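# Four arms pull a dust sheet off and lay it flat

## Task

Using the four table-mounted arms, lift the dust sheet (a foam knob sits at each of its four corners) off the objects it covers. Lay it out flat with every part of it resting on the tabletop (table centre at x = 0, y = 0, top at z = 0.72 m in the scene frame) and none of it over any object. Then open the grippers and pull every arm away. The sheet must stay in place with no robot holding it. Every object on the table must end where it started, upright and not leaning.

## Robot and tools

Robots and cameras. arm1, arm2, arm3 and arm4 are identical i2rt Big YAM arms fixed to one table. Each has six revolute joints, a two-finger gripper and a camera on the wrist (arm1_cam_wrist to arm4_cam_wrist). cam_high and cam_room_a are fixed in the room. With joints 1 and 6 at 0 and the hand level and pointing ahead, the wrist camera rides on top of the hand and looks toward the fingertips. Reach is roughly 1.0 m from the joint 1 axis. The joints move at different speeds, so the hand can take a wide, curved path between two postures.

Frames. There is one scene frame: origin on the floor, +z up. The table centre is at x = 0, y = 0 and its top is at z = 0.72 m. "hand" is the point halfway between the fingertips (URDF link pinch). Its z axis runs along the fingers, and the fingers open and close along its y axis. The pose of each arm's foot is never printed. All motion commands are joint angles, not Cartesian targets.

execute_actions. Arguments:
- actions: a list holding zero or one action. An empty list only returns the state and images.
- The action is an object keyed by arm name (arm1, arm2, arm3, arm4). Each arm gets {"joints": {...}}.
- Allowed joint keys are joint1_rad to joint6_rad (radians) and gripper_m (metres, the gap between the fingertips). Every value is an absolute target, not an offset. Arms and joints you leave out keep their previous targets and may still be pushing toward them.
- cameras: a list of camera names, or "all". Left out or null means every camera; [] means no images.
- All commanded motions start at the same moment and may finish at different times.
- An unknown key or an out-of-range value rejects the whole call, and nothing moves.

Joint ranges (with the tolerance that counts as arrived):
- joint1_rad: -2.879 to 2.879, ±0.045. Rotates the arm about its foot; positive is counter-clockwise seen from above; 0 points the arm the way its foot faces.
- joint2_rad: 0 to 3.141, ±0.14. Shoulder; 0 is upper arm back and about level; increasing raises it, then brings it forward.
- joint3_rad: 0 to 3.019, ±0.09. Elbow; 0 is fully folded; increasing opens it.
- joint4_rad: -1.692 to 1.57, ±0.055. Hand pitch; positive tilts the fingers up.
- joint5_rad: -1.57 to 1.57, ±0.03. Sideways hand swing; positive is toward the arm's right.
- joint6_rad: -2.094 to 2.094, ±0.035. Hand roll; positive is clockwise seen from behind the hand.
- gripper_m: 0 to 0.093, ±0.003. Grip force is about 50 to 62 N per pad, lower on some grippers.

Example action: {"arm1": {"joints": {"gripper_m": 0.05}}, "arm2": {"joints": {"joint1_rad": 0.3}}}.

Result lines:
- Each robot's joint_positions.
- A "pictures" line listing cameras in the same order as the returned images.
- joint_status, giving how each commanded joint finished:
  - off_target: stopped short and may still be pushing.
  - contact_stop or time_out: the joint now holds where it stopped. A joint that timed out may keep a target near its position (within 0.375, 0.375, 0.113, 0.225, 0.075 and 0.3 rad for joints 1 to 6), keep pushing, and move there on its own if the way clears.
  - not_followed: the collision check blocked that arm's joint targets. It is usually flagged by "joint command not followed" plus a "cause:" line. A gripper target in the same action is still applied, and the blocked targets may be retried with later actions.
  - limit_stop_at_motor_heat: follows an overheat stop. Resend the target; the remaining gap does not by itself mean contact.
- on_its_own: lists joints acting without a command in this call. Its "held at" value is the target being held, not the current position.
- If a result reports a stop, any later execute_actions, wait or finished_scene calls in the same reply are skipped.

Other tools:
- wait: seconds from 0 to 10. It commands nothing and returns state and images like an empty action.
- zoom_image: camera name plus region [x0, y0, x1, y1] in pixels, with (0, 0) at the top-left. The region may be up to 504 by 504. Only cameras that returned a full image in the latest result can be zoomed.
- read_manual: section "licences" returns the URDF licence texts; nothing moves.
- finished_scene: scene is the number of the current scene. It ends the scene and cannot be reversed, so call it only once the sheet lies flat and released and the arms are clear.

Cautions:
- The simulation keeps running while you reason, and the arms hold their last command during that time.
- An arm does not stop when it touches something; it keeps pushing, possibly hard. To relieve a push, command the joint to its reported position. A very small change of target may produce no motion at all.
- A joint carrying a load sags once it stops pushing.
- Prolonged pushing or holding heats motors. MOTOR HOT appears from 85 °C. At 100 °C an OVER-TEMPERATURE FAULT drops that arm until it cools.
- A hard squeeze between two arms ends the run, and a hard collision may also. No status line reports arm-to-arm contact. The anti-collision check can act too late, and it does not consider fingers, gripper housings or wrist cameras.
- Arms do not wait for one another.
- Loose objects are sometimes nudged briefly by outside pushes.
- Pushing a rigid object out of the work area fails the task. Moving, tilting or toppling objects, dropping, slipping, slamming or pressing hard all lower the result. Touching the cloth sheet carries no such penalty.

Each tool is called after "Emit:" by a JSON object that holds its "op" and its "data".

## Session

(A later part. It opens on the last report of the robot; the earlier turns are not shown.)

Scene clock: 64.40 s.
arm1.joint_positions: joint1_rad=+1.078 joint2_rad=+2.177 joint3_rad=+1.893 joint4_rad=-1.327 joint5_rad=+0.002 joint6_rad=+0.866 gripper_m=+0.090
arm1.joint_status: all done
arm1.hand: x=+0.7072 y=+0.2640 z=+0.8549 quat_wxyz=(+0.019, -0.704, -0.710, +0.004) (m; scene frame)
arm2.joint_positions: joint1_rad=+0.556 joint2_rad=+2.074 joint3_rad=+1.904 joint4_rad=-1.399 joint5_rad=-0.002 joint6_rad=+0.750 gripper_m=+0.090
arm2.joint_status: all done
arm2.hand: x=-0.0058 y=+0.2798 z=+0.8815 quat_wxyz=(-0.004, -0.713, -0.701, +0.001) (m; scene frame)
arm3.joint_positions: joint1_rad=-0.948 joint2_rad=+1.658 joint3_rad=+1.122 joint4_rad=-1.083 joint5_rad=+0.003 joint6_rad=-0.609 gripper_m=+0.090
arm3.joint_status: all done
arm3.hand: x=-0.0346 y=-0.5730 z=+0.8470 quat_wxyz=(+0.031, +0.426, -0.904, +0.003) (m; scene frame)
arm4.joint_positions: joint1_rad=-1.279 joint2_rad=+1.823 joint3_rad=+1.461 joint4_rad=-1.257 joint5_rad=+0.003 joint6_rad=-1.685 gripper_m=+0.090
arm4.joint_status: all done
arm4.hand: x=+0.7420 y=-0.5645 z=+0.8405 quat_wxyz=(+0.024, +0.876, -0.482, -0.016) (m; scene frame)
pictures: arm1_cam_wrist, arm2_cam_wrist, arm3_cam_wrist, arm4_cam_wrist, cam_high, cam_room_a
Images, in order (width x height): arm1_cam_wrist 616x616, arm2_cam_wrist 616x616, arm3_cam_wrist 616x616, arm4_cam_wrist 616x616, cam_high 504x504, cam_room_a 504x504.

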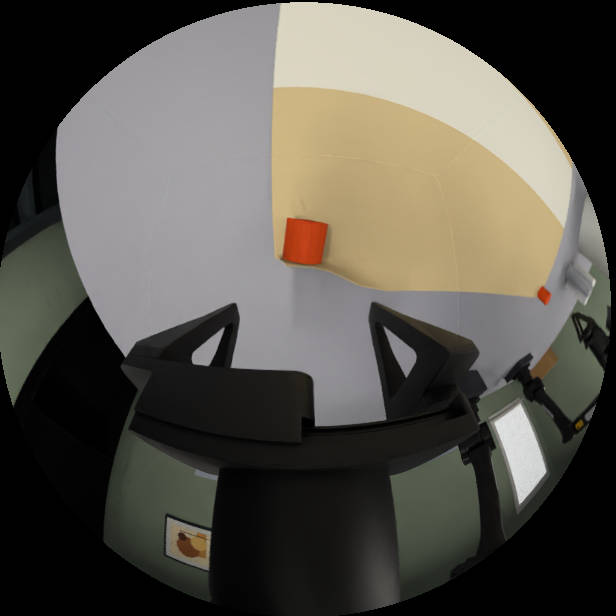

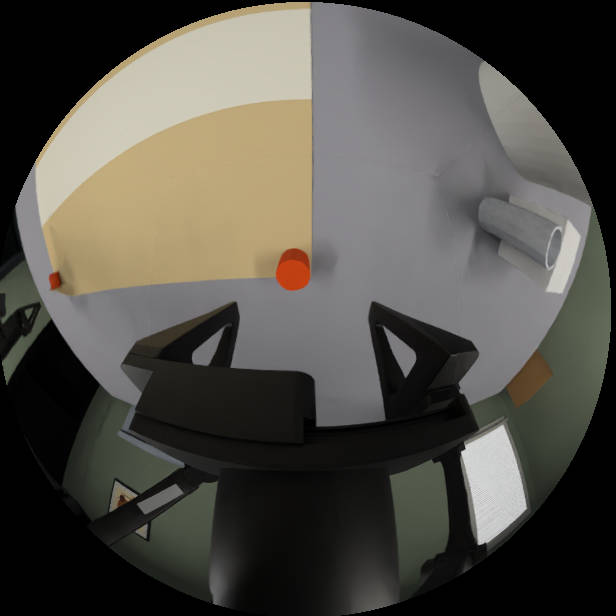

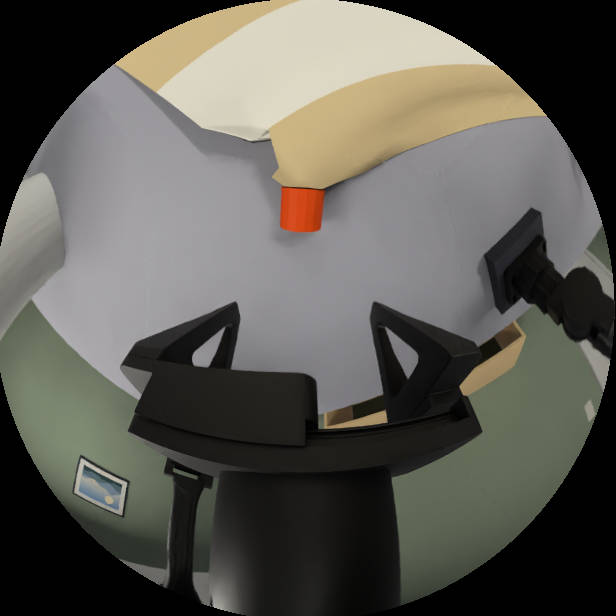

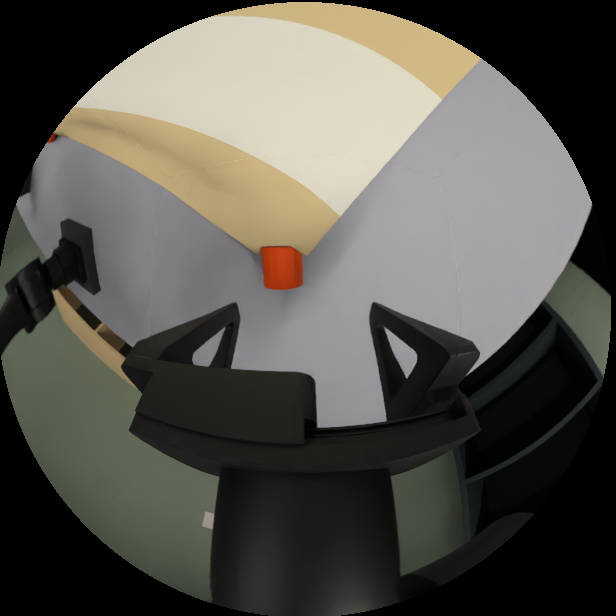

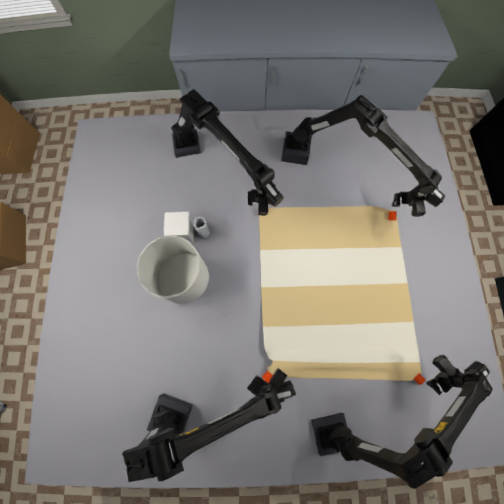

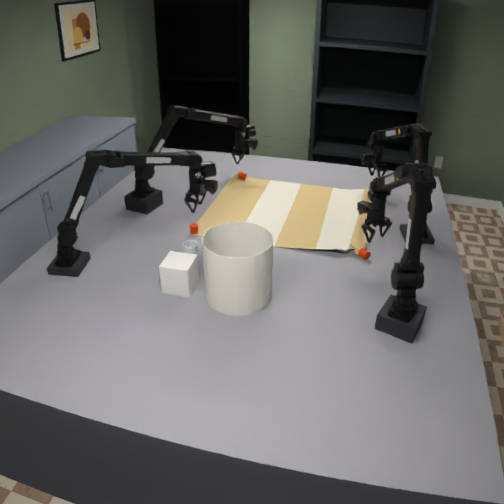

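Emit:
{"op": "execute_actions", "data": {"actions": [{"arm3":{"joints":{"joint1_rad":-0.868,"joint2_rad":1.77,"joint3_rad":1.3,"joint6_rad":-0.53}}}], "cameras": []}}

Emit:
{"op": "execute_actions", "data": {"actions": [{"arm1":{"joints":{"joint1_rad":1.05,"joint2_rad":2.29,"joint3_rad":1.87,"joint4_rad":-1.12}},"arm2":{"joints":{"joint1_rad":0.59,"joint2_rad":2.19,"joint3_rad":1.79,"joint4_rad":-1.16}},"arm3":{"joints":{"joint2_rad":1.885,"joint3_rad":1.165,"joint4_rad":-0.84}},"arm4":{"joints":{"joint1_rad":-1.3,"joint2_rad":1.855,"joint3_rad":1.27,"joint4_rad":-0.97}}}], "cameras": ["arm1_cam_wrist","arm2_cam_wrist","arm3_cam_wrist","arm4_cam_wrist"]}}

Scene clock: 66.70 s.
arm1.joint_positions: joint1_rad=+1.078 joint2_rad=+2.177 joint3_rad=+1.893 joint4_rad=-1.327 joint5_rad=+0.002 joint6_rad=+0.866 gripper_m=+0.090
arm1.joint_status: not commanded
arm1.hand: x=+0.7072 y=+0.2640 z=+0.8549 quat_wxyz=(+0.019, -0.704, -0.710, +0.004) (m; scene frame)
arm2.joint_positions: joint1_rad=+0.556 joint2_rad=+2.074 joint3_rad=+1.904 joint4_rad=-1.399 joint5_rad=-0.002 joint6_rad=+0.750 gripper_m=+0.090
arm2.joint_status: not commanded
arm2.hand: x=-0.0058 y=+0.2798 z=+0.8815 quat_wxyz=(-0.004, -0.713, -0.701, +0.001) (m; scene frame)
arm3.joint_positions: joint1_rad=-0.868 joint2_rad=+1.764 joint3_rad=+1.261 joint4_rad=-1.079 joint5_rad=+0.001 joint6_rad=-0.539 gripper_m=+0.090
arm3.joint_status: all done
arm3.hand: x=+0.0056 y=-0.5203 z=+0.8440 quat_wxyz=(+0.012, +0.431, -0.902, +0.005) (m; scene frame)
arm4.joint_positions: joint1_rad=-1.279 joint2_rad=+1.823 joint3_rad=+1.461 joint4_rad=-1.257 joint5_rad=+0.003 joint6_rad=-1.685 gripper_m=+0.090
arm4.joint_status: not commanded
arm4.hand: x=+0.7420 y=-0.5645 z=+0.8405 quat_wxyz=(+0.024, +0.876, -0.482, -0.016) (m; scene frame)
pictures: none
No camera images: the call's "cameras" was empty. Leave "cameras" out to get every camera's image.

Scene clock: 68.00 s.
arm1.joint_positions: joint1_rad=+1.052 joint2_rad=+2.277 joint3_rad=+1.862 joint4_rad=-1.135 joint5_rad=+0.002 joint6_rad=+0.866 gripper_m=+0.090
arm1.joint_status: all done
arm1.hand: x=+0.7141 y=+0.2353 z=+0.7791 quat_wxyz=(-0.011, -0.713, -0.701, +0.001) (m; scene frame)
arm2.joint_positions: joint1_rad=+0.592 joint2_rad=+2.191 joint3_rad=+1.783 joint4_rad=-1.177 joint5_rad=-0.002 joint6_rad=+0.750 gripper_m=+0.090
arm2.joint_status: all done
arm2.hand: x=+0.0133 y=+0.2923 z=+0.7636 quat_wxyz=(+0.004, -0.700, -0.714, +0.001) (m; scene frame)
arm3.joint_positions: joint1_rad=-0.868 joint2_rad=+1.892 joint3_rad=+1.158 joint4_rad=-0.856 joint5_rad=+0.001 joint6_rad=-0.539 gripper_m=+0.090
arm3.joint_status: all done
arm3.hand: x=-0.0032 y=-0.5247 z=+0.7515 quat_wxyz=(+0.016, +0.431, -0.902, +0.005) (m; scene frame)
arm4.joint_positions: joint1_rad=-1.287 joint2_rad=+1.868 joint3_rad=+1.259 joint4_rad=-0.981 joint5_rad=+0.003 joint6_rad=-1.685 gripper_m=+0.090
arm4.joint_status: all done
arm4.hand: x=+0.7239 y=-0.5779 z=+0.7498 quat_wxyz=(+0.012, +0.874, -0.486, -0.007) (m; scene frame)
pictures: arm1_cam_wrist, arm2_cam_wrist, arm3_cam_wrist, arm4_cam_wrist
Images, in order (width x height): arm1_cam_wrist 616x616, arm2_cam_wrist 616x616, arm3_cam_wrist 616x616, arm4_cam_wrist 616x616.

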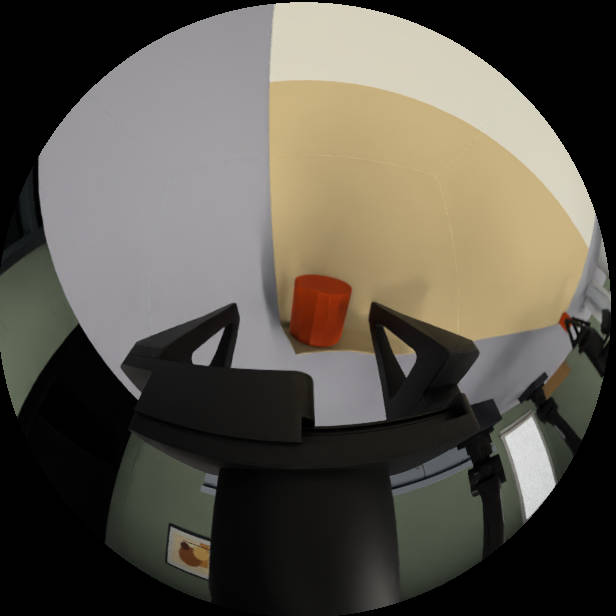

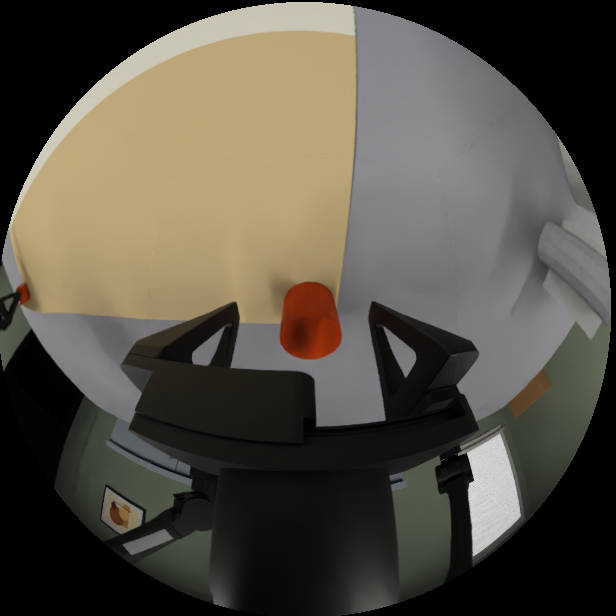

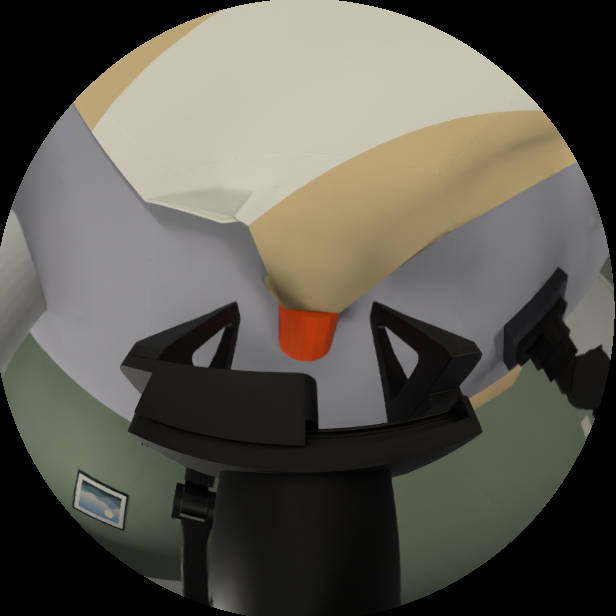

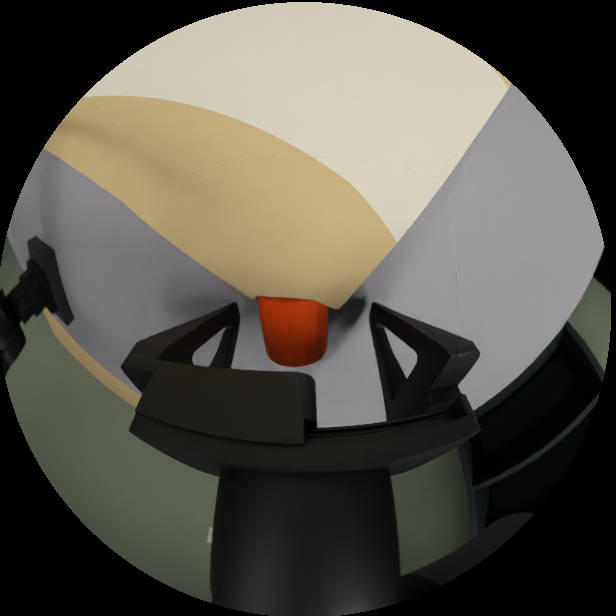

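Emit:
{"op": "execute_actions", "data": {"actions": [{"arm1":{"joints":{"joint2_rad":2.33,"joint3_rad":1.84}},"arm2":{"joints":{"gripper_m":0.025}},"arm3":{"joints":{"gripper_m":0.025}},"arm4":{"joints":{"gripper_m":0.025}}}], "cameras": []}}

Emit:
{"op": "execute_actions", "data": {"actions": [{"arm1":{"joints":{"gripper_m":0.025}}}], "cameras": []}}

Emit:
{"op": "execute_actions", "data": {"actions": [{"arm1":{"joints":{"joint1_rad":1.164,"joint2_rad":2.13,"joint3_rad":1.64,"joint4_rad":-1.055}},"arm2":{"joints":{"joint1_rad":0.706,"joint2_rad":2.0,"joint3_rad":1.53,"joint4_rad":-1.085}},"arm3":{"joints":{"joint2_rad":1.83}},"arm4":{"joints":{"joint2_rad":1.8}}}]}}

Scene clock: 70.10 s.
arm1.joint_positions: joint1_rad=+1.052 joint2_rad=+2.297 joint3_rad=+1.840 joint4_rad=-1.134 joint5_rad=+0.002 joint6_rad=+0.866 gripper_m=+0.090
arm1.joint_status: all done
arm1.hand: x=+0.7052 y=+0.2431 z=+0.7586 quat_wxyz=(+0.009, -0.713, -0.701, +0.003) (m; scene frame)
arm2.joint_positions: joint1_rad=+0.592 joint2_rad=+2.191 joint3_rad=+1.783 joint4_rad=-1.177 joint5_rad=-0.002 joint6_rad=+0.749 gripper_m=+0.037
arm2.joint_status: gripper_m off_target (ended at +0.037, target +0.025)
arm2.hand: x=+0.0133 y=+0.2923 z=+0.7636 quat_wxyz=(+0.004, -0.700, -0.714, +0.001) (m; scene frame)
arm3.joint_positions: joint1_rad=-0.868 joint2_rad=+1.892 joint3_rad=+1.158 joint4_rad=-0.854 joint5_rad=+0.001 joint6_rad=-0.538 gripper_m=+0.037
arm3.joint_status: gripper_m off_target (ended at +0.037, target +0.025)
arm3.hand: x=-0.0030 y=-0.5246 z=+0.7515 quat_wxyz=(+0.015, +0.431, -0.902, +0.005) (m; scene frame)
arm4.joint_positions: joint1_rad=-1.287 joint2_rad=+1.868 joint3_rad=+1.259 joint4_rad=-0.981 joint5_rad=+0.003 joint6_rad=-1.687 gripper_m=+0.038
arm4.joint_status: gripper_m off_target (ended at +0.038, target +0.025)
arm4.hand: x=+0.7239 y=-0.5779 z=+0.7498 quat_wxyz=(+0.012, +0.874, -0.485, -0.007) (m; scene frame)
pictures: none
No camera images: the call's "cameras" was empty. Leave "cameras" out to get every camera's image.

Scene clock: 70.73 s.
arm1.joint_positions: joint1_rad=+1.052 joint2_rad=+2.297 joint3_rad=+1.840 joint4_rad=-1.134 joint5_rad=+0.001 joint6_rad=+0.867 gripper_m=+0.038
arm1.joint_status: gripper_m off_target (ended at +0.038, target +0.025)
arm1.hand: x=+0.7052 y=+0.2432 z=+0.7586 quat_wxyz=(+0.009, -0.713, -0.701, +0.002) (m; scene frame)
arm2.joint_positions: joint1_rad=+0.592 joint2_rad=+2.191 joint3_rad=+1.783 joint4_rad=-1.177 joint5_rad=-0.002 joint6_rad=+0.749 gripper_m=+0.037
arm2.joint_status: not commanded
arm2.hand: x=+0.0133 y=+0.2923 z=+0.7636 quat_wxyz=(+0.004, -0.700, -0.714, +0.001) (m; scene frame)
arm3.joint_positions: joint1_rad=-0.868 joint2_rad=+1.892 joint3_rad=+1.158 joint4_rad=-0.854 joint5_rad=+0.001 joint6_rad=-0.538 gripper_m=+0.037
arm3.joint_status: not commanded
arm3.hand: x=-0.0030 y=-0.5246 z=+0.7515 quat_wxyz=(+0.015, +0.431, -0.902, +0.005) (m; scene frame)
arm4.joint_positions: joint1_rad=-1.287 joint2_rad=+1.868 joint3_rad=+1.259 joint4_rad=-0.981 joint5_rad=+0.003 joint6_rad=-1.687 gripper_m=+0.038
arm4.joint_status: not commanded
arm4.hand: x=+0.7239 y=-0.5779 z=+0.7498 quat_wxyz=(+0.012, +0.874, -0.485, -0.007) (m; scene frame)
pictures: none
No camera images: the call's "cameras" was empty. Leave "cameras" out to get every camera's image.

Scene clock: 71.90 s.
arm1.joint_positions: joint1_rad=+1.137 joint2_rad=+2.142 joint3_rad=+1.649 joint4_rad=-1.055 joint5_rad=+0.019 joint6_rad=+0.868 gripper_m=+0.038
arm1.joint_status: all done
arm1.hand: x=+0.7097 y=+0.3062 z=+0.7902 quat_wxyz=(-0.013, -0.683, -0.730, +0.009) (m; scene frame)
arm2.joint_positions: joint1_rad=+0.695 joint2_rad=+1.973 joint3_rad=+1.552 joint4_rad=-1.076 joint5_rad=+0.004 joint6_rad=+0.749 gripper_m=+0.035
arm2.joint_status: all done
arm2.hand: x=+0.0233 y=+0.3693 z=+0.8128 quat_wxyz=(-0.040, -0.662, -0.749, +0.004) (m; scene frame)
arm3.joint_positions: joint1_rad=-0.868 joint2_rad=+1.826 joint3_rad=+1.158 joint4_rad=-0.845 joint5_rad=-0.005 joint6_rad=-0.538 gripper_m=+0.037
arm3.joint_status: all done
arm3.hand: x=+0.0083 y=-0.5189 z=+0.7827 quat_wxyz=(-0.023, +0.431, -0.902, +0.005) (m; scene frame)
arm4.joint_positions: joint1_rad=-1.270 joint2_rad=+1.819 joint3_rad=+1.259 joint4_rad=-0.973 joint5_rad=-0.025 joint6_rad=-1.687 gripper_m=+0.038
arm4.joint_status: all done
arm4.hand: x=+0.7247 y=-0.5622 z=+0.7736 quat_wxyz=(-0.019, +0.879, -0.477, -0.002) (m; scene frame)
pictures: arm1_cam_wrist, arm2_cam_wrist, arm3_cam_wrist, arm4_cam_wrist, cam_high, cam_room_a
Images, in order (width x height): arm1_cam_wrist 616x616, arm2_cam_wrist 616x616, arm3_cam_wrist 616x616, arm4_cam_wrist 616x616, cam_high 504x504, cam_room_a 504x504.

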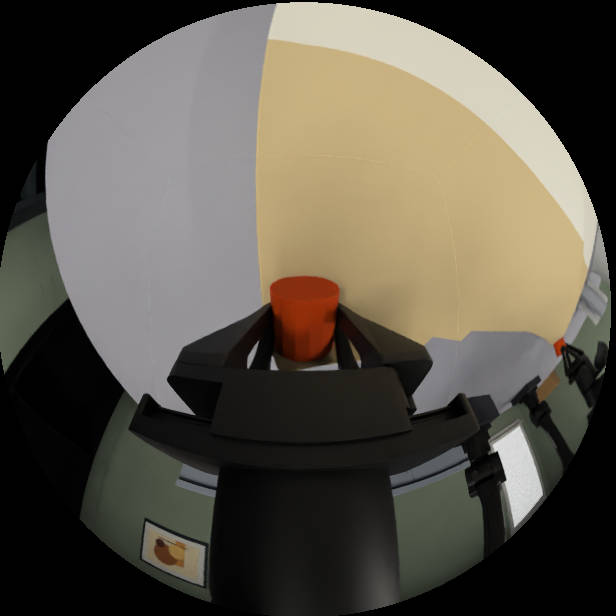

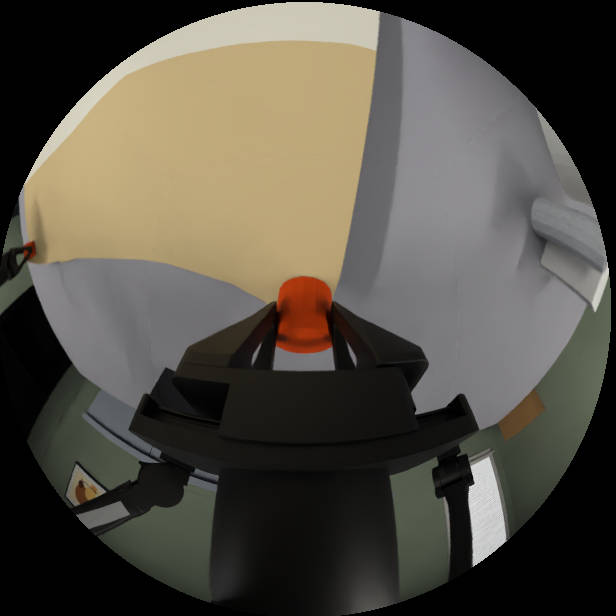

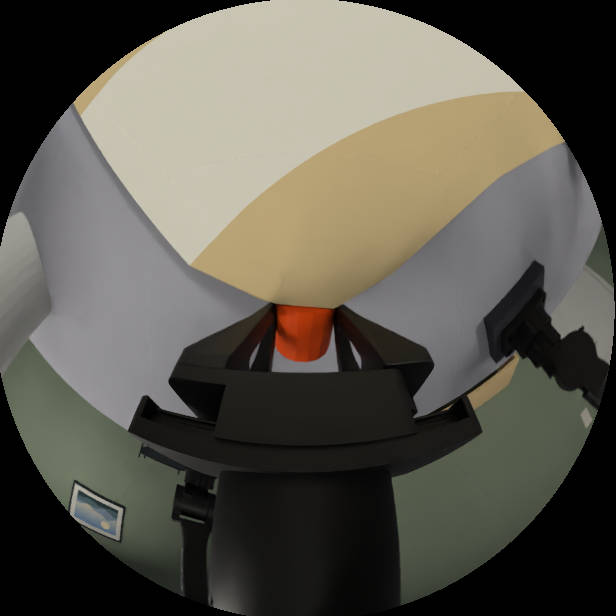

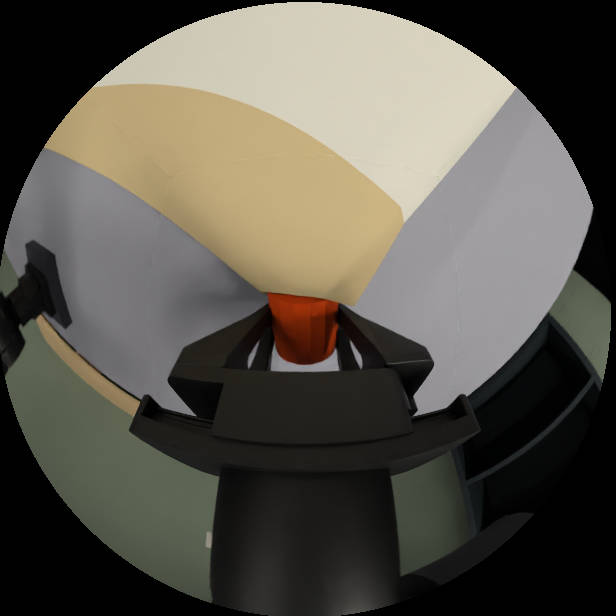

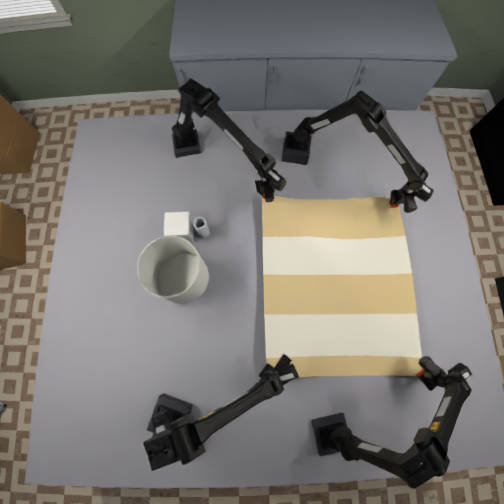

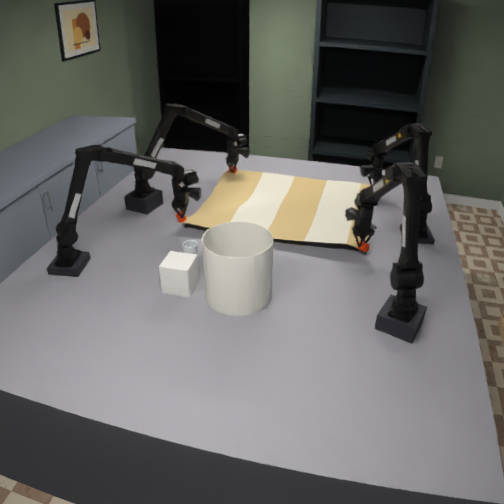

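Emit:
{"op": "execute_actions", "data": {"actions": [{"arm3":{"joints":{"gripper_m":0.09}},"arm4":{"joints":{"gripper_m":0.09}}}], "cameras": []}}

Emit:
{"op": "execute_actions", "data": {"actions": [{"arm1":{"joints":{"joint1_rad":1.22,"joint2_rad":2.17,"joint3_rad":1.63}},"arm2":{"joints":{"joint1_rad":0.72,"joint2_rad":1.97,"joint3_rad":1.43,"joint4_rad":-1.03}},"arm3":{"joints":{"joint2_rad":1.0,"joint4_rad":-1.3}},"arm4":{"joints":{"joint2_rad":1.0,"joint4_rad":-1.4}}}], "cameras": []}}

Emit:
{"op": "execute_actions", "data": {"actions": [{"arm1":{"joints":{"gripper_m":0.09}},"arm2":{"joints":{"gripper_m":0.09}}}], "cameras": []}}

Emit:
{"op": "execute_actions", "data": {"actions": [{"arm1":{"joints":{"joint2_rad":1.3,"joint4_rad":-1.5}},"arm2":{"joints":{"joint2_rad":1.2,"joint4_rad":-1.5}}}]}}

Emit:
{"op": "zoom_image", "data": {"camera": "cam_high", "region": [220,160,480,420]}}

Scene clock: 73.87 s.
arm1.joint_positions: joint1_rad=+1.161 joint2_rad=+2.142 joint3_rad=+1.640 joint4_rad=-1.055 joint5_rad=+0.004 joint6_rad=+0.868 gripper_m=+0.038
arm1.joint_status: not commanded
arm1.hand: x=+0.7168 y=+0.3226 z=+0.7870 quat_wxyz=(-0.008, -0.674, -0.738, +0.002) (m; scene frame)
arm2.joint_positions: joint1_rad=+0.700 joint2_rad=+1.974 joint3_rad=+1.536 joint4_rad=-1.076 joint5_rad=+0.004 joint6_rad=+0.749 gripper_m=+0.035
arm2.joint_status: not commanded
arm2.hand: x=+0.0206 y=+0.3758 z=+0.8066 quat_wxyz=(-0.031, -0.660, -0.751, +0.003) (m; scene frame)
arm3.joint_positions: joint1_rad=-0.868 joint2_rad=+1.826 joint3_rad=+1.158 joint4_rad=-0.845 joint5_rad=-0.003 joint6_rad=-0.538 gripper_m=+0.090
arm3.joint_status: all done
arm3.hand: x=+0.0085 y=-0.5193 z=+0.7827 quat_wxyz=(-0.022, +0.431, -0.902, +0.007) (m; scene frame)
arm4.joint_positions: joint1_rad=-1.291 joint2_rad=+1.819 joint3_rad=+1.259 joint4_rad=-0.973 joint5_rad=-0.002 joint6_rad=-1.687 gripper_m=+0.090
arm4.joint_status: all done
arm4.hand: x=+0.7312 y=-0.5756 z=+0.7736 quat_wxyz=(-0.012, +0.874, -0.487, +0.007) (m; scene frame)
pictures: none
No camera images: the call's "cameras" was empty. Leave "cameras" out to get every camera's image.

Scene clock: 75.43 s.
arm1.joint_positions: joint1_rad=+1.215 joint2_rad=+2.142 joint3_rad=+1.621 joint4_rad=-1.055 joint5_rad=+0.004 joint6_rad=+0.868 gripper_m=+0.038
arm1.joint_status: all done
arm1.hand: x=+0.7285 y=+0.3550 z=+0.7805 quat_wxyz=(+0.002, -0.654, -0.756, +0.004) (m; scene frame)
arm2.joint_positions: joint1_rad=+0.726 joint2_rad=+1.967 joint3_rad=+1.439 joint4_rad=-1.033 joint5_rad=-0.004 joint6_rad=+0.747 gripper_m=+0.035
arm2.joint_status: all done
arm2.hand: x=+0.0077 y=+0.4072 z=+0.7766 quat_wxyz=(-0.007, -0.650, -0.760, +0.000) (m; scene frame)
arm3.joint_positions: joint1_rad=-0.868 joint2_rad=+0.992 joint3_rad=+1.158 joint4_rad=-1.285 joint5_rad=-0.002 joint6_rad=-0.538 gripper_m=+0.090
arm3.joint_status: all done
arm3.hand: x=-0.1219 y=-0.5632 z=+1.1128 quat_wxyz=(-0.217, +0.422, -0.880, +0.025) (m; scene frame)
arm4.joint_positions: joint1_rad=-1.291 joint2_rad=+0.994 joint3_rad=+1.259 joint4_rad=-1.392 joint5_rad=-0.002 joint6_rad=-1.687 gripper_m=+0.090
arm4.joint_status: all done
arm4.hand: x=+0.5826 y=-0.6452 z=+1.1057 quat_wxyz=(-0.175, +0.853, -0.475, +0.125) (m; scene frame)
pictures: none
No camera images: the call's "cameras" was empty. Leave "cameras" out to get every camera's image.

Scene clock: 76.07 s.
arm1.joint_positions: joint1_rad=+1.215 joint2_rad=+2.142 joint3_rad=+1.621 joint4_rad=-1.055 joint5_rad=+0.004 joint6_rad=+0.868 gripper_m=+0.090
arm1.joint_status: all done
arm1.hand: x=+0.7285 y=+0.3551 z=+0.7805 quat_wxyz=(+0.002, -0.654, -0.756, +0.003) (m; scene frame)
arm2.joint_positions: joint1_rad=+0.726 joint2_rad=+1.967 joint3_rad=+1.439 joint4_rad=-1.033 joint5_rad=-0.004 joint6_rad=+0.747 gripper_m=+0.090
arm2.joint_status: all done
arm2.hand: x=+0.0075 y=+0.4071 z=+0.7765 quat_wxyz=(-0.007, -0.650, -0.760, +0.000) (m; scene frame)
arm3.joint_positions: joint1_rad=-0.868 joint2_rad=+0.992 joint3_rad=+1.158 joint4_rad=-1.285 joint5_rad=-0.002 joint6_rad=-0.538 gripper_m=+0.090
arm3.joint_status: not commanded
arm3.hand: x=-0.1219 y=-0.5632 z=+1.1128 quat_wxyz=(-0.217, +0.422, -0.880, +0.025) (m; scene frame)
arm4.joint_positions: joint1_rad=-1.291 joint2_rad=+0.994 joint3_rad=+1.259 joint4_rad=-1.392 joint5_rad=-0.002 joint6_rad=-1.687 gripper_m=+0.090
arm4.joint_status: not commanded
arm4.hand: x=+0.5826 y=-0.6452 z=+1.1057 quat_wxyz=(-0.175, +0.853, -0.475, +0.125) (m; scene frame)
pictures: none
No camera images: the call's "cameras" was empty. Leave "cameras" out to get every camera's image.

Scene clock: 77.73 s.
arm1.joint_positions: joint1_rad=+1.215 joint2_rad=+1.291 joint3_rad=+1.624 joint4_rad=-1.488 joint5_rad=+0.004 joint6_rad=+0.868 gripper_m=+0.090
arm1.joint_status: all done
arm1.hand: x=+0.5839 y=+0.4467 z=+1.2171 quat_wxyz=(-0.205, -0.640, -0.740, -0.029) (m; scene frame)
arm2.joint_positions: joint1_rad=+0.726 joint2_rad=+1.188 joint3_rad=+1.427 joint4_rad=-1.484 joint5_rad=-0.004 joint6_rad=+0.747 gripper_m=+0.090
arm2.joint_status: all done
arm2.hand: x=-0.1261 y=+0.5147 z=+1.1250 quat_wxyz=(-0.164, -0.640, -0.750, -0.006) (m; scene frame)
arm3.joint_positions: joint1_rad=-0.868 joint2_rad=+0.992 joint3_rad=+1.158 joint4_rad=-1.285 joint5_rad=-0.002 joint6_rad=-0.538 gripper_m=+0.090
arm3.joint_status: not commanded
arm3.hand: x=-0.1219 y=-0.5632 z=+1.1128 quat_wxyz=(-0.217, +0.422, -0.880, +0.025) (m; scene frame)
arm4.joint_positions: joint1_rad=-1.291 joint2_rad=+0.994 joint3_rad=+1.259 joint4_rad=-1.392 joint5_rad=-0.002 joint6_rad=-1.687 gripper_m=+0.090
arm4.joint_status: not commanded
arm4.hand: x=+0.5826 y=-0.6452 z=+1.1057 quat_wxyz=(-0.175, +0.853, -0.475, +0.125) (m; scene frame)
pictures: arm1_cam_wrist, arm2_cam_wrist, arm3_cam_wrist, arm4_cam_wrist, cam_high, cam_room_a
Images, in order (width x height): arm1_cam_wrist 616x616, arm2_cam_wrist 616x616, arm3_cam_wrist 616x616, arm4_cam_wrist 616x616, cam_high 504x504, cam_room_a 504x504.

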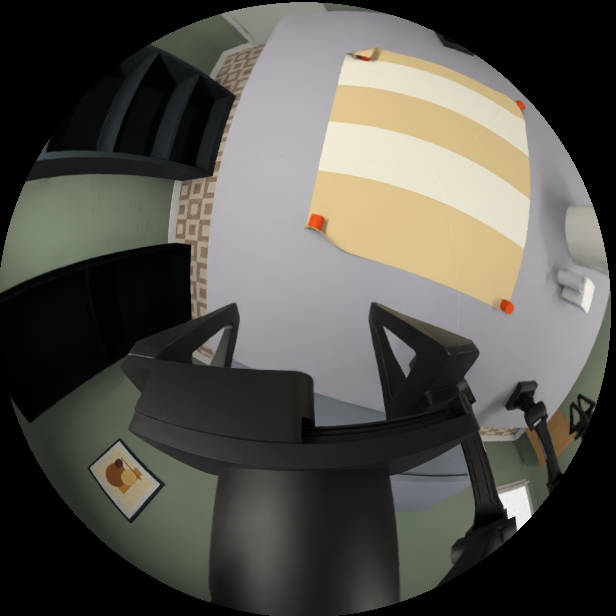

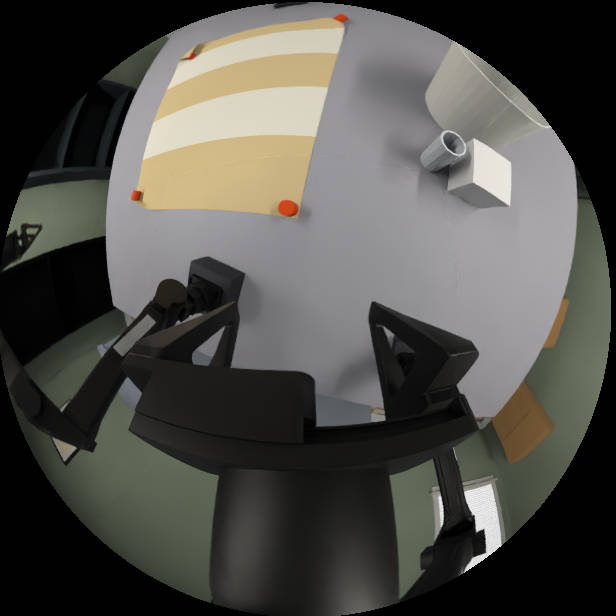

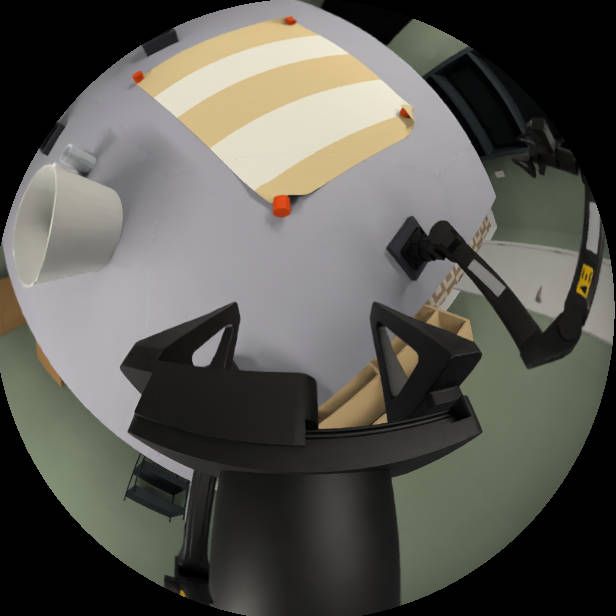

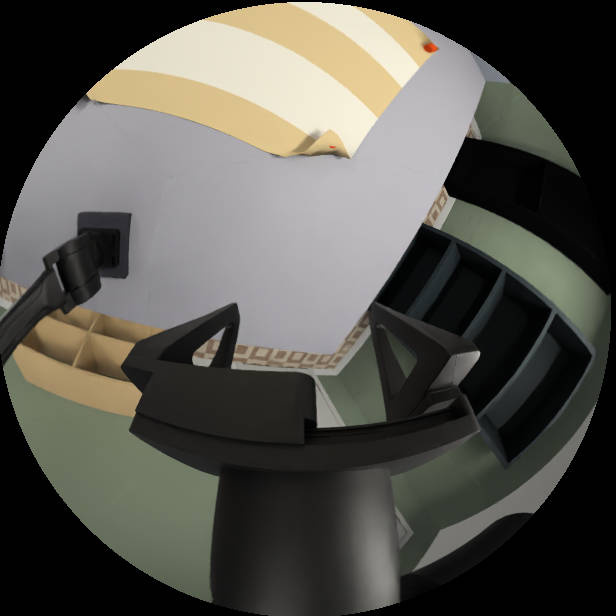

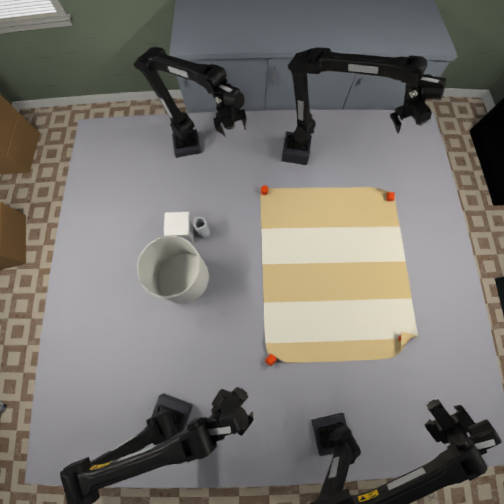

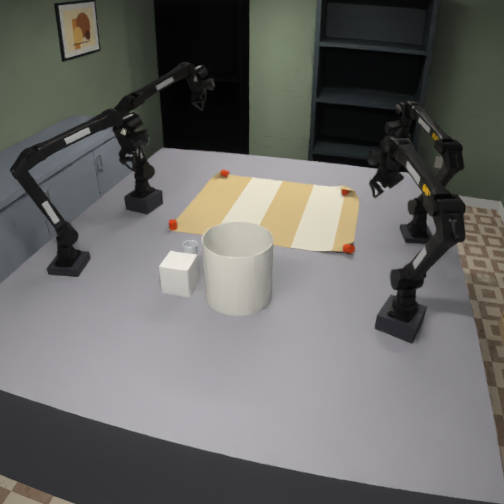

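Region (220, 160, 480, 420) of cam_high's 504x504 image, scaled by 1.938, with more detail than that image has.

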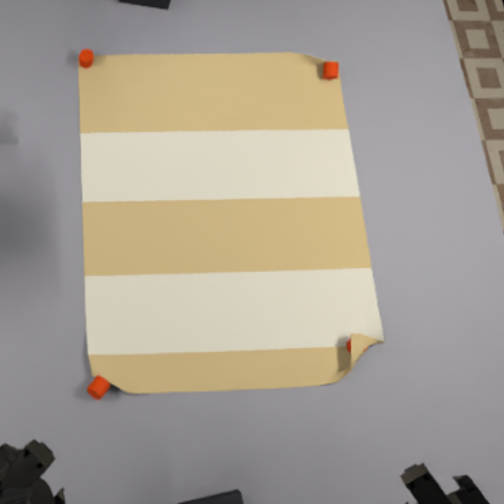

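Emit:
{"op": "execute_actions", "data": {"actions": [{"arm4":{"joints":{"joint1_rad":-0.957,"joint2_rad":1.86,"joint3_rad":1.64,"joint4_rad":-1.31,"joint6_rad":-1.58}}}], "cameras": ["arm4_cam_wrist"]}}

Scene clock: 80.27 s.
arm1.joint_positions: joint1_rad=+1.215 joint2_rad=+1.291 joint3_rad=+1.624 joint4_rad=-1.488 joint5_rad=+0.004 joint6_rad=+0.868 gripper_m=+0.090
arm1.joint_status: not commanded
arm1.hand: x=+0.5839 y=+0.4467 z=+1.2171 quat_wxyz=(-0.205, -0.640, -0.740, -0.029) (m; scene frame)
arm2.joint_positions: joint1_rad=+0.726 joint2_rad=+1.188 joint3_rad=+1.427 joint4_rad=-1.484 joint5_rad=-0.004 joint6_rad=+0.747 gripper_m=+0.090
arm2.joint_status: not commanded
arm2.hand: x=-0.1261 y=+0.5147 z=+1.1250 quat_wxyz=(-0.164, -0.640, -0.750, -0.006) (m; scene frame)
arm3.joint_positions: joint1_rad=-0.868 joint2_rad=+0.992 joint3_rad=+1.158 joint4_rad=-1.285 joint5_rad=-0.002 joint6_rad=-0.538 gripper_m=+0.090
arm3.joint_status: not commanded
arm3.hand: x=-0.1219 y=-0.5632 z=+1.1128 quat_wxyz=(-0.217, +0.422, -0.880, +0.025) (m; scene frame)
arm4.joint_positions: joint1_rad=-0.953 joint2_rad=+1.881 joint3_rad=+1.613 joint4_rad=-1.315 joint5_rad=+0.000 joint6_rad=-1.594 gripper_m=+0.090
arm4.joint_status: all done
arm4.hand: x=+0.6722 y=-0.3958 z=+0.8645 quat_wxyz=(+0.009, +0.927, -0.376, -0.006) (m; scene frame)
pictures: arm4_cam_wrist
Images, in order (width x height): arm4_cam_wrist 616x616.

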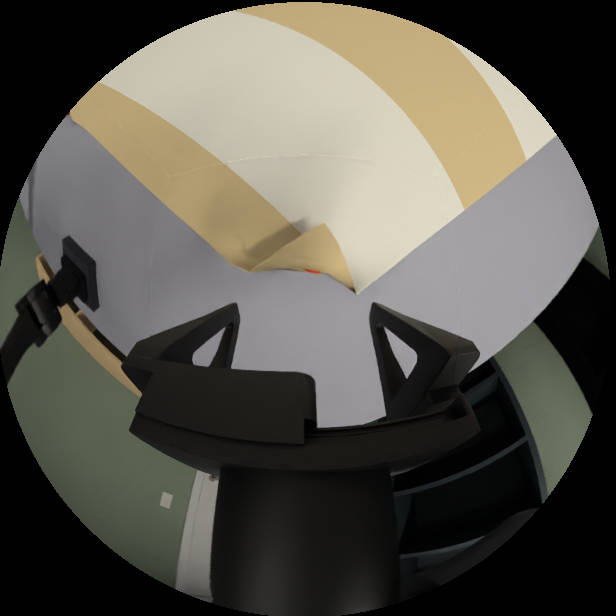

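Emit:
{"op": "execute_actions", "data": {"actions": [{"arm4":{"joints":{"joint1_rad":-0.82,"gripper_m":0.02}}}], "cameras": []}}

Emit:
{"op": "execute_actions", "data": {"actions": [{"arm4":{"joints":{"joint2_rad":1.965,"joint3_rad":1.48,"joint4_rad":-1.055}}}], "cameras": []}}

Emit:
{"op": "execute_actions", "data": {"actions": [{"arm4":{"joints":{"joint1_rad":-1.03}}}], "cameras": ["arm4_cam_wrist"]}}

Emit:
{"op": "execute_actions", "data": {"actions": [{"arm4":{"joints":{"joint2_rad":1.1,"joint4_rad":-1.5}}}], "cameras": ["arm4_cam_wrist","cam_high"]}}

Scene clock: 82.80 s.
arm1.joint_positions: joint1_rad=+1.215 joint2_rad=+1.291 joint3_rad=+1.624 joint4_rad=-1.488 joint5_rad=+0.004 joint6_rad=+0.868 gripper_m=+0.090
arm1.joint_status: not commanded
arm1.hand: x=+0.5839 y=+0.4467 z=+1.2171 quat_wxyz=(-0.205, -0.640, -0.740, -0.029) (m; scene frame)
arm2.joint_positions: joint1_rad=+0.726 joint2_rad=+1.188 joint3_rad=+1.427 joint4_rad=-1.484 joint5_rad=-0.004 joint6_rad=+0.747 gripper_m=+0.090
arm2.joint_status: not commanded
arm2.hand: x=-0.1261 y=+0.5147 z=+1.1250 quat_wxyz=(-0.164, -0.640, -0.750, -0.006) (m; scene frame)
arm3.joint_positions: joint1_rad=-0.868 joint2_rad=+0.992 joint3_rad=+1.158 joint4_rad=-1.285 joint5_rad=-0.002 joint6_rad=-0.538 gripper_m=+0.090
arm3.joint_status: not commanded
arm3.hand: x=-0.1219 y=-0.5632 z=+1.1128 quat_wxyz=(-0.217, +0.422, -0.880, +0.025) (m; scene frame)
arm4.joint_positions: joint1_rad=-0.808 joint2_rad=+1.881 joint3_rad=+1.613 joint4_rad=-1.315 joint5_rad=+0.000 joint6_rad=-1.594 gripper_m=+0.020
arm4.joint_status: all done
arm4.hand: x=+0.6107 y=-0.3415 z=+0.8648 quat_wxyz=(+0.009, +0.951, -0.308, -0.005) (m; scene frame)
pictures: none
No camera images: the call's "cameras" was empty. Leave "cameras" out to get every camera's image.

Scene clock: 83.87 s.
arm1.joint_positions: joint1_rad=+1.215 joint2_rad=+1.291 joint3_rad=+1.624 joint4_rad=-1.488 joint5_rad=+0.004 joint6_rad=+0.868 gripper_m=+0.090
arm1.joint_status: not commanded
arm1.hand: x=+0.5839 y=+0.4467 z=+1.2171 quat_wxyz=(-0.205, -0.640, -0.740, -0.029) (m; scene frame)
arm2.joint_positions: joint1_rad=+0.726 joint2_rad=+1.188 joint3_rad=+1.427 joint4_rad=-1.484 joint5_rad=-0.004 joint6_rad=+0.747 gripper_m=+0.090
arm2.joint_status: not commanded
arm2.hand: x=-0.1261 y=+0.5147 z=+1.1250 quat_wxyz=(-0.164, -0.640, -0.750, -0.006) (m; scene frame)
arm3.joint_positions: joint1_rad=-0.868 joint2_rad=+0.992 joint3_rad=+1.158 joint4_rad=-1.285 joint5_rad=-0.002 joint6_rad=-0.538 gripper_m=+0.090
arm3.joint_status: not commanded
arm3.hand: x=-0.1219 y=-0.5632 z=+1.1128 quat_wxyz=(-0.217, +0.422, -0.880, +0.025) (m; scene frame)
arm4.joint_positions: joint1_rad=-0.808 joint2_rad=+1.991 joint3_rad=+1.465 joint4_rad=-1.066 joint5_rad=+0.000 joint6_rad=-1.594 gripper_m=+0.020
arm4.joint_status: all done
arm4.hand: x=+0.6073 y=-0.3451 z=+0.7527 quat_wxyz=(+0.013, +0.951, -0.308, -0.007) (m; scene frame)
pictures: none
No camera images: the call's "cameras" was empty. Leave "cameras" out to get every camera's image.

Scene clock: 85.10 s.
arm1.joint_positions: joint1_rad=+1.215 joint2_rad=+1.291 joint3_rad=+1.624 joint4_rad=-1.488 joint5_rad=+0.004 joint6_rad=+0.868 gripper_m=+0.090
arm1.joint_status: not commanded
arm1.hand: x=+0.5839 y=+0.4467 z=+1.2171 quat_wxyz=(-0.205, -0.640, -0.740, -0.029) (m; scene frame)
arm2.joint_positions: joint1_rad=+0.726 joint2_rad=+1.188 joint3_rad=+1.427 joint4_rad=-1.484 joint5_rad=-0.004 joint6_rad=+0.747 gripper_m=+0.090
arm2.joint_status: not commanded
arm2.hand: x=-0.1261 y=+0.5147 z=+1.1250 quat_wxyz=(-0.164, -0.640, -0.750, -0.006) (m; scene frame)
arm3.joint_positions: joint1_rad=-0.868 joint2_rad=+0.992 joint3_rad=+1.158 joint4_rad=-1.285 joint5_rad=-0.002 joint6_rad=-0.538 gripper_m=+0.090
arm3.joint_status: not commanded
arm3.hand: x=-0.1219 y=-0.5632 z=+1.1128 quat_wxyz=(-0.217, +0.422, -0.880, +0.025) (m; scene frame)
arm4.joint_positions: joint1_rad=-1.039 joint2_rad=+1.985 joint3_rad=+1.465 joint4_rad=-1.064 joint5_rad=+0.001 joint6_rad=-1.594 gripper_m=+0.020
arm4.joint_status: all done
arm4.hand: x=+0.7016 y=-0.4343 z=+0.7551 quat_wxyz=(+0.010, +0.909, -0.416, -0.006) (m; scene frame)
pictures: arm4_cam_wrist
Images, in order (width x height): arm4_cam_wrist 616x616.

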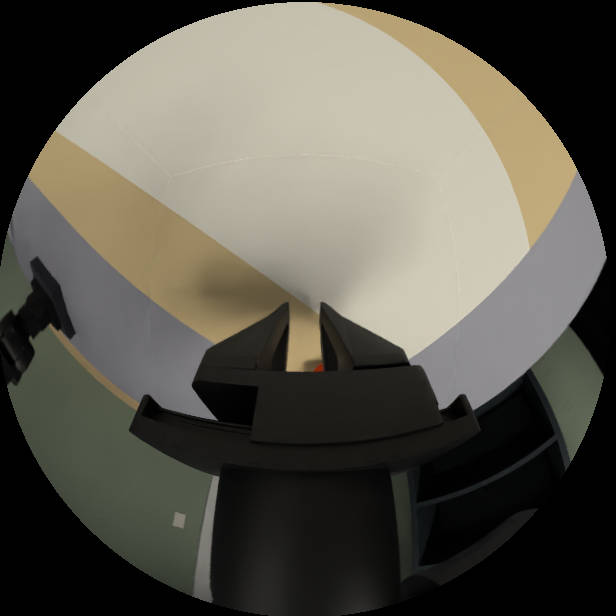

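Scene clock: 86.73 s.
arm1.joint_positions: joint1_rad=+1.215 joint2_rad=+1.291 joint3_rad=+1.624 joint4_rad=-1.488 joint5_rad=+0.004 joint6_rad=+0.868 gripper_m=+0.090
arm1.joint_status: not commanded
arm1.hand: x=+0.5839 y=+0.4467 z=+1.2171 quat_wxyz=(-0.205, -0.640, -0.740, -0.029) (m; scene frame)
arm2.joint_positions: joint1_rad=+0.726 joint2_rad=+1.188 joint3_rad=+1.427 joint4_rad=-1.484 joint5_rad=-0.004 joint6_rad=+0.747 gripper_m=+0.090
arm2.joint_status: not commanded
arm2.hand: x=-0.1261 y=+0.5147 z=+1.1250 quat_wxyz=(-0.164, -0.640, -0.750, -0.006) (m; scene frame)
arm3.joint_positions: joint1_rad=-0.868 joint2_rad=+0.992 joint3_rad=+1.158 joint4_rad=-1.285 joint5_rad=-0.002 joint6_rad=-0.538 gripper_m=+0.090
arm3.joint_status: not commanded
arm3.hand: x=-0.1219 y=-0.5632 z=+1.1128 quat_wxyz=(-0.217, +0.422, -0.880, +0.025) (m; scene frame)
arm4.joint_positions: joint1_rad=-1.039 joint2_rad=+1.098 joint3_rad=+1.465 joint4_rad=-1.493 joint5_rad=+0.001 joint6_rad=-1.593 gripper_m=+0.020
arm4.joint_status: all done
arm4.hand: x=+0.5567 y=-0.5552 z=+1.1565 quat_wxyz=(-0.195, +0.888, -0.406, +0.094) (m; scene frame)
pictures: arm4_cam_wrist, cam_high
Images, in order (width x height): arm4_cam_wrist 616x616, cam_high 504x504.

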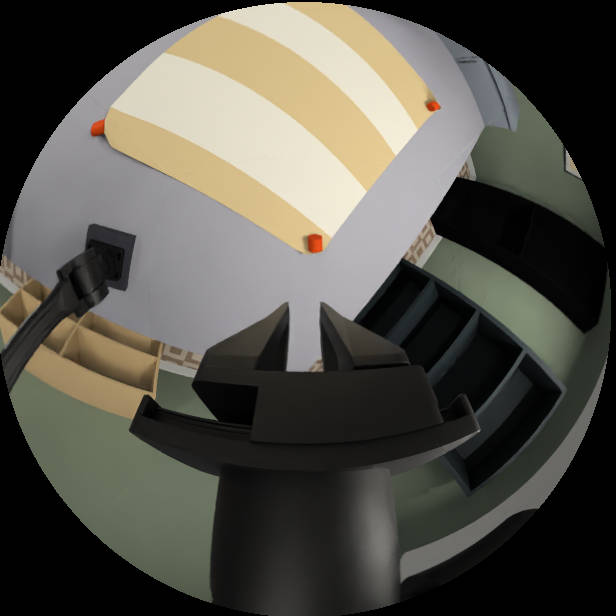

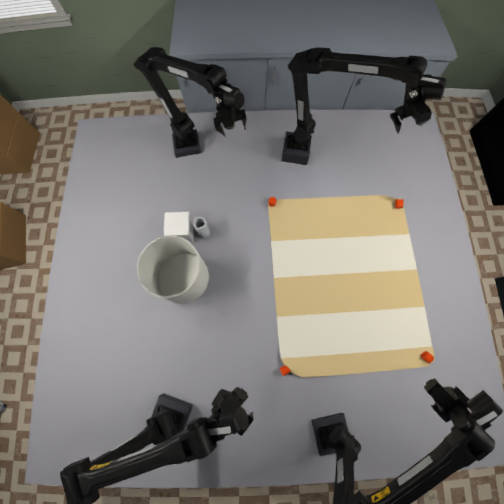

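Emit:
{"op": "zoom_image", "data": {"camera": "cam_high", "region": [250,310,460,410]}}

Region (250, 310, 460, 410) of cam_high's 504x504 image, scaled by 2.400, with more detail than that image has; it fills the top 240 rows of this view, and the rest is white.

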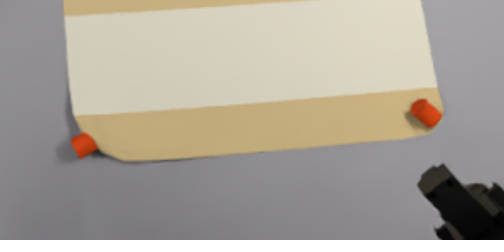

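Emit:
{"op": "execute_actions", "data": {"actions": [{"arm3":{"joints":{"joint1_rad":-0.9,"joint2_rad":1.88,"joint3_rad":1.5,"joint4_rad":-1.14,"joint6_rad":-0.15}}}], "cameras": ["arm3_cam_wrist"]}}

Scene clock: 89.97 s.
arm1.joint_positions: joint1_rad=+1.215 joint2_rad=+1.291 joint3_rad=+1.624 joint4_rad=-1.488 joint5_rad=+0.004 joint6_rad=+0.868 gripper_m=+0.090
arm1.joint_status: not commanded
arm1.hand: x=+0.5839 y=+0.4467 z=+1.2171 quat_wxyz=(-0.205, -0.640, -0.740, -0.029) (m; scene frame)
arm2.joint_positions: joint1_rad=+0.726 joint2_rad=+1.188 joint3_rad=+1.427 joint4_rad=-1.484 joint5_rad=-0.004 joint6_rad=+0.747 gripper_m=+0.090
arm2.joint_status: not commanded
arm2.hand: x=-0.1261 y=+0.5147 z=+1.1250 quat_wxyz=(-0.164, -0.640, -0.750, -0.006) (m; scene frame)
arm3.joint_positions: joint1_rad=-0.887 joint2_rad=+1.879 joint3_rad=+1.486 joint4_rad=-1.147 joint5_rad=-0.002 joint6_rad=-0.159 gripper_m=+0.090
arm3.joint_status: all done
arm3.hand: x=+0.0733 y=-0.5062 z=+0.8627 quat_wxyz=(-0.010, +0.244, -0.970, +0.004) (m; scene frame)
arm4.joint_positions: joint1_rad=-1.039 joint2_rad=+1.098 joint3_rad=+1.465 joint4_rad=-1.493 joint5_rad=+0.001 joint6_rad=-1.593 gripper_m=+0.020
arm4.joint_status: not commanded
arm4.hand: x=+0.5567 y=-0.5552 z=+1.1565 quat_wxyz=(-0.195, +0.888, -0.406, +0.094) (m; scene frame)
pictures: arm3_cam_wrist
Images, in order (width x height): arm3_cam_wrist 616x616.

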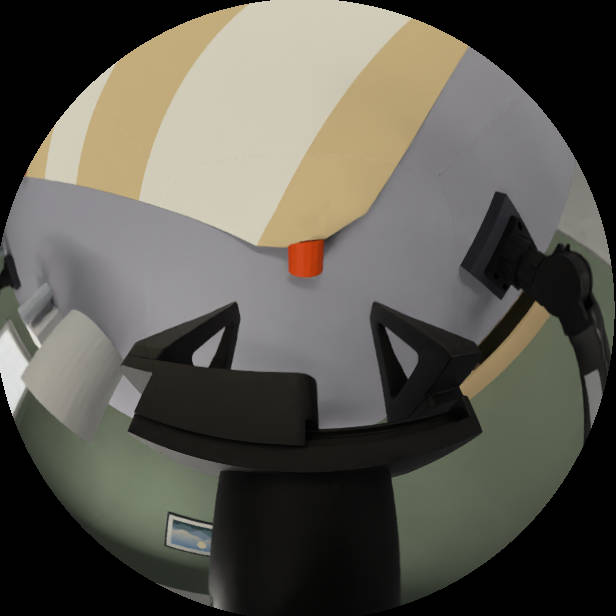

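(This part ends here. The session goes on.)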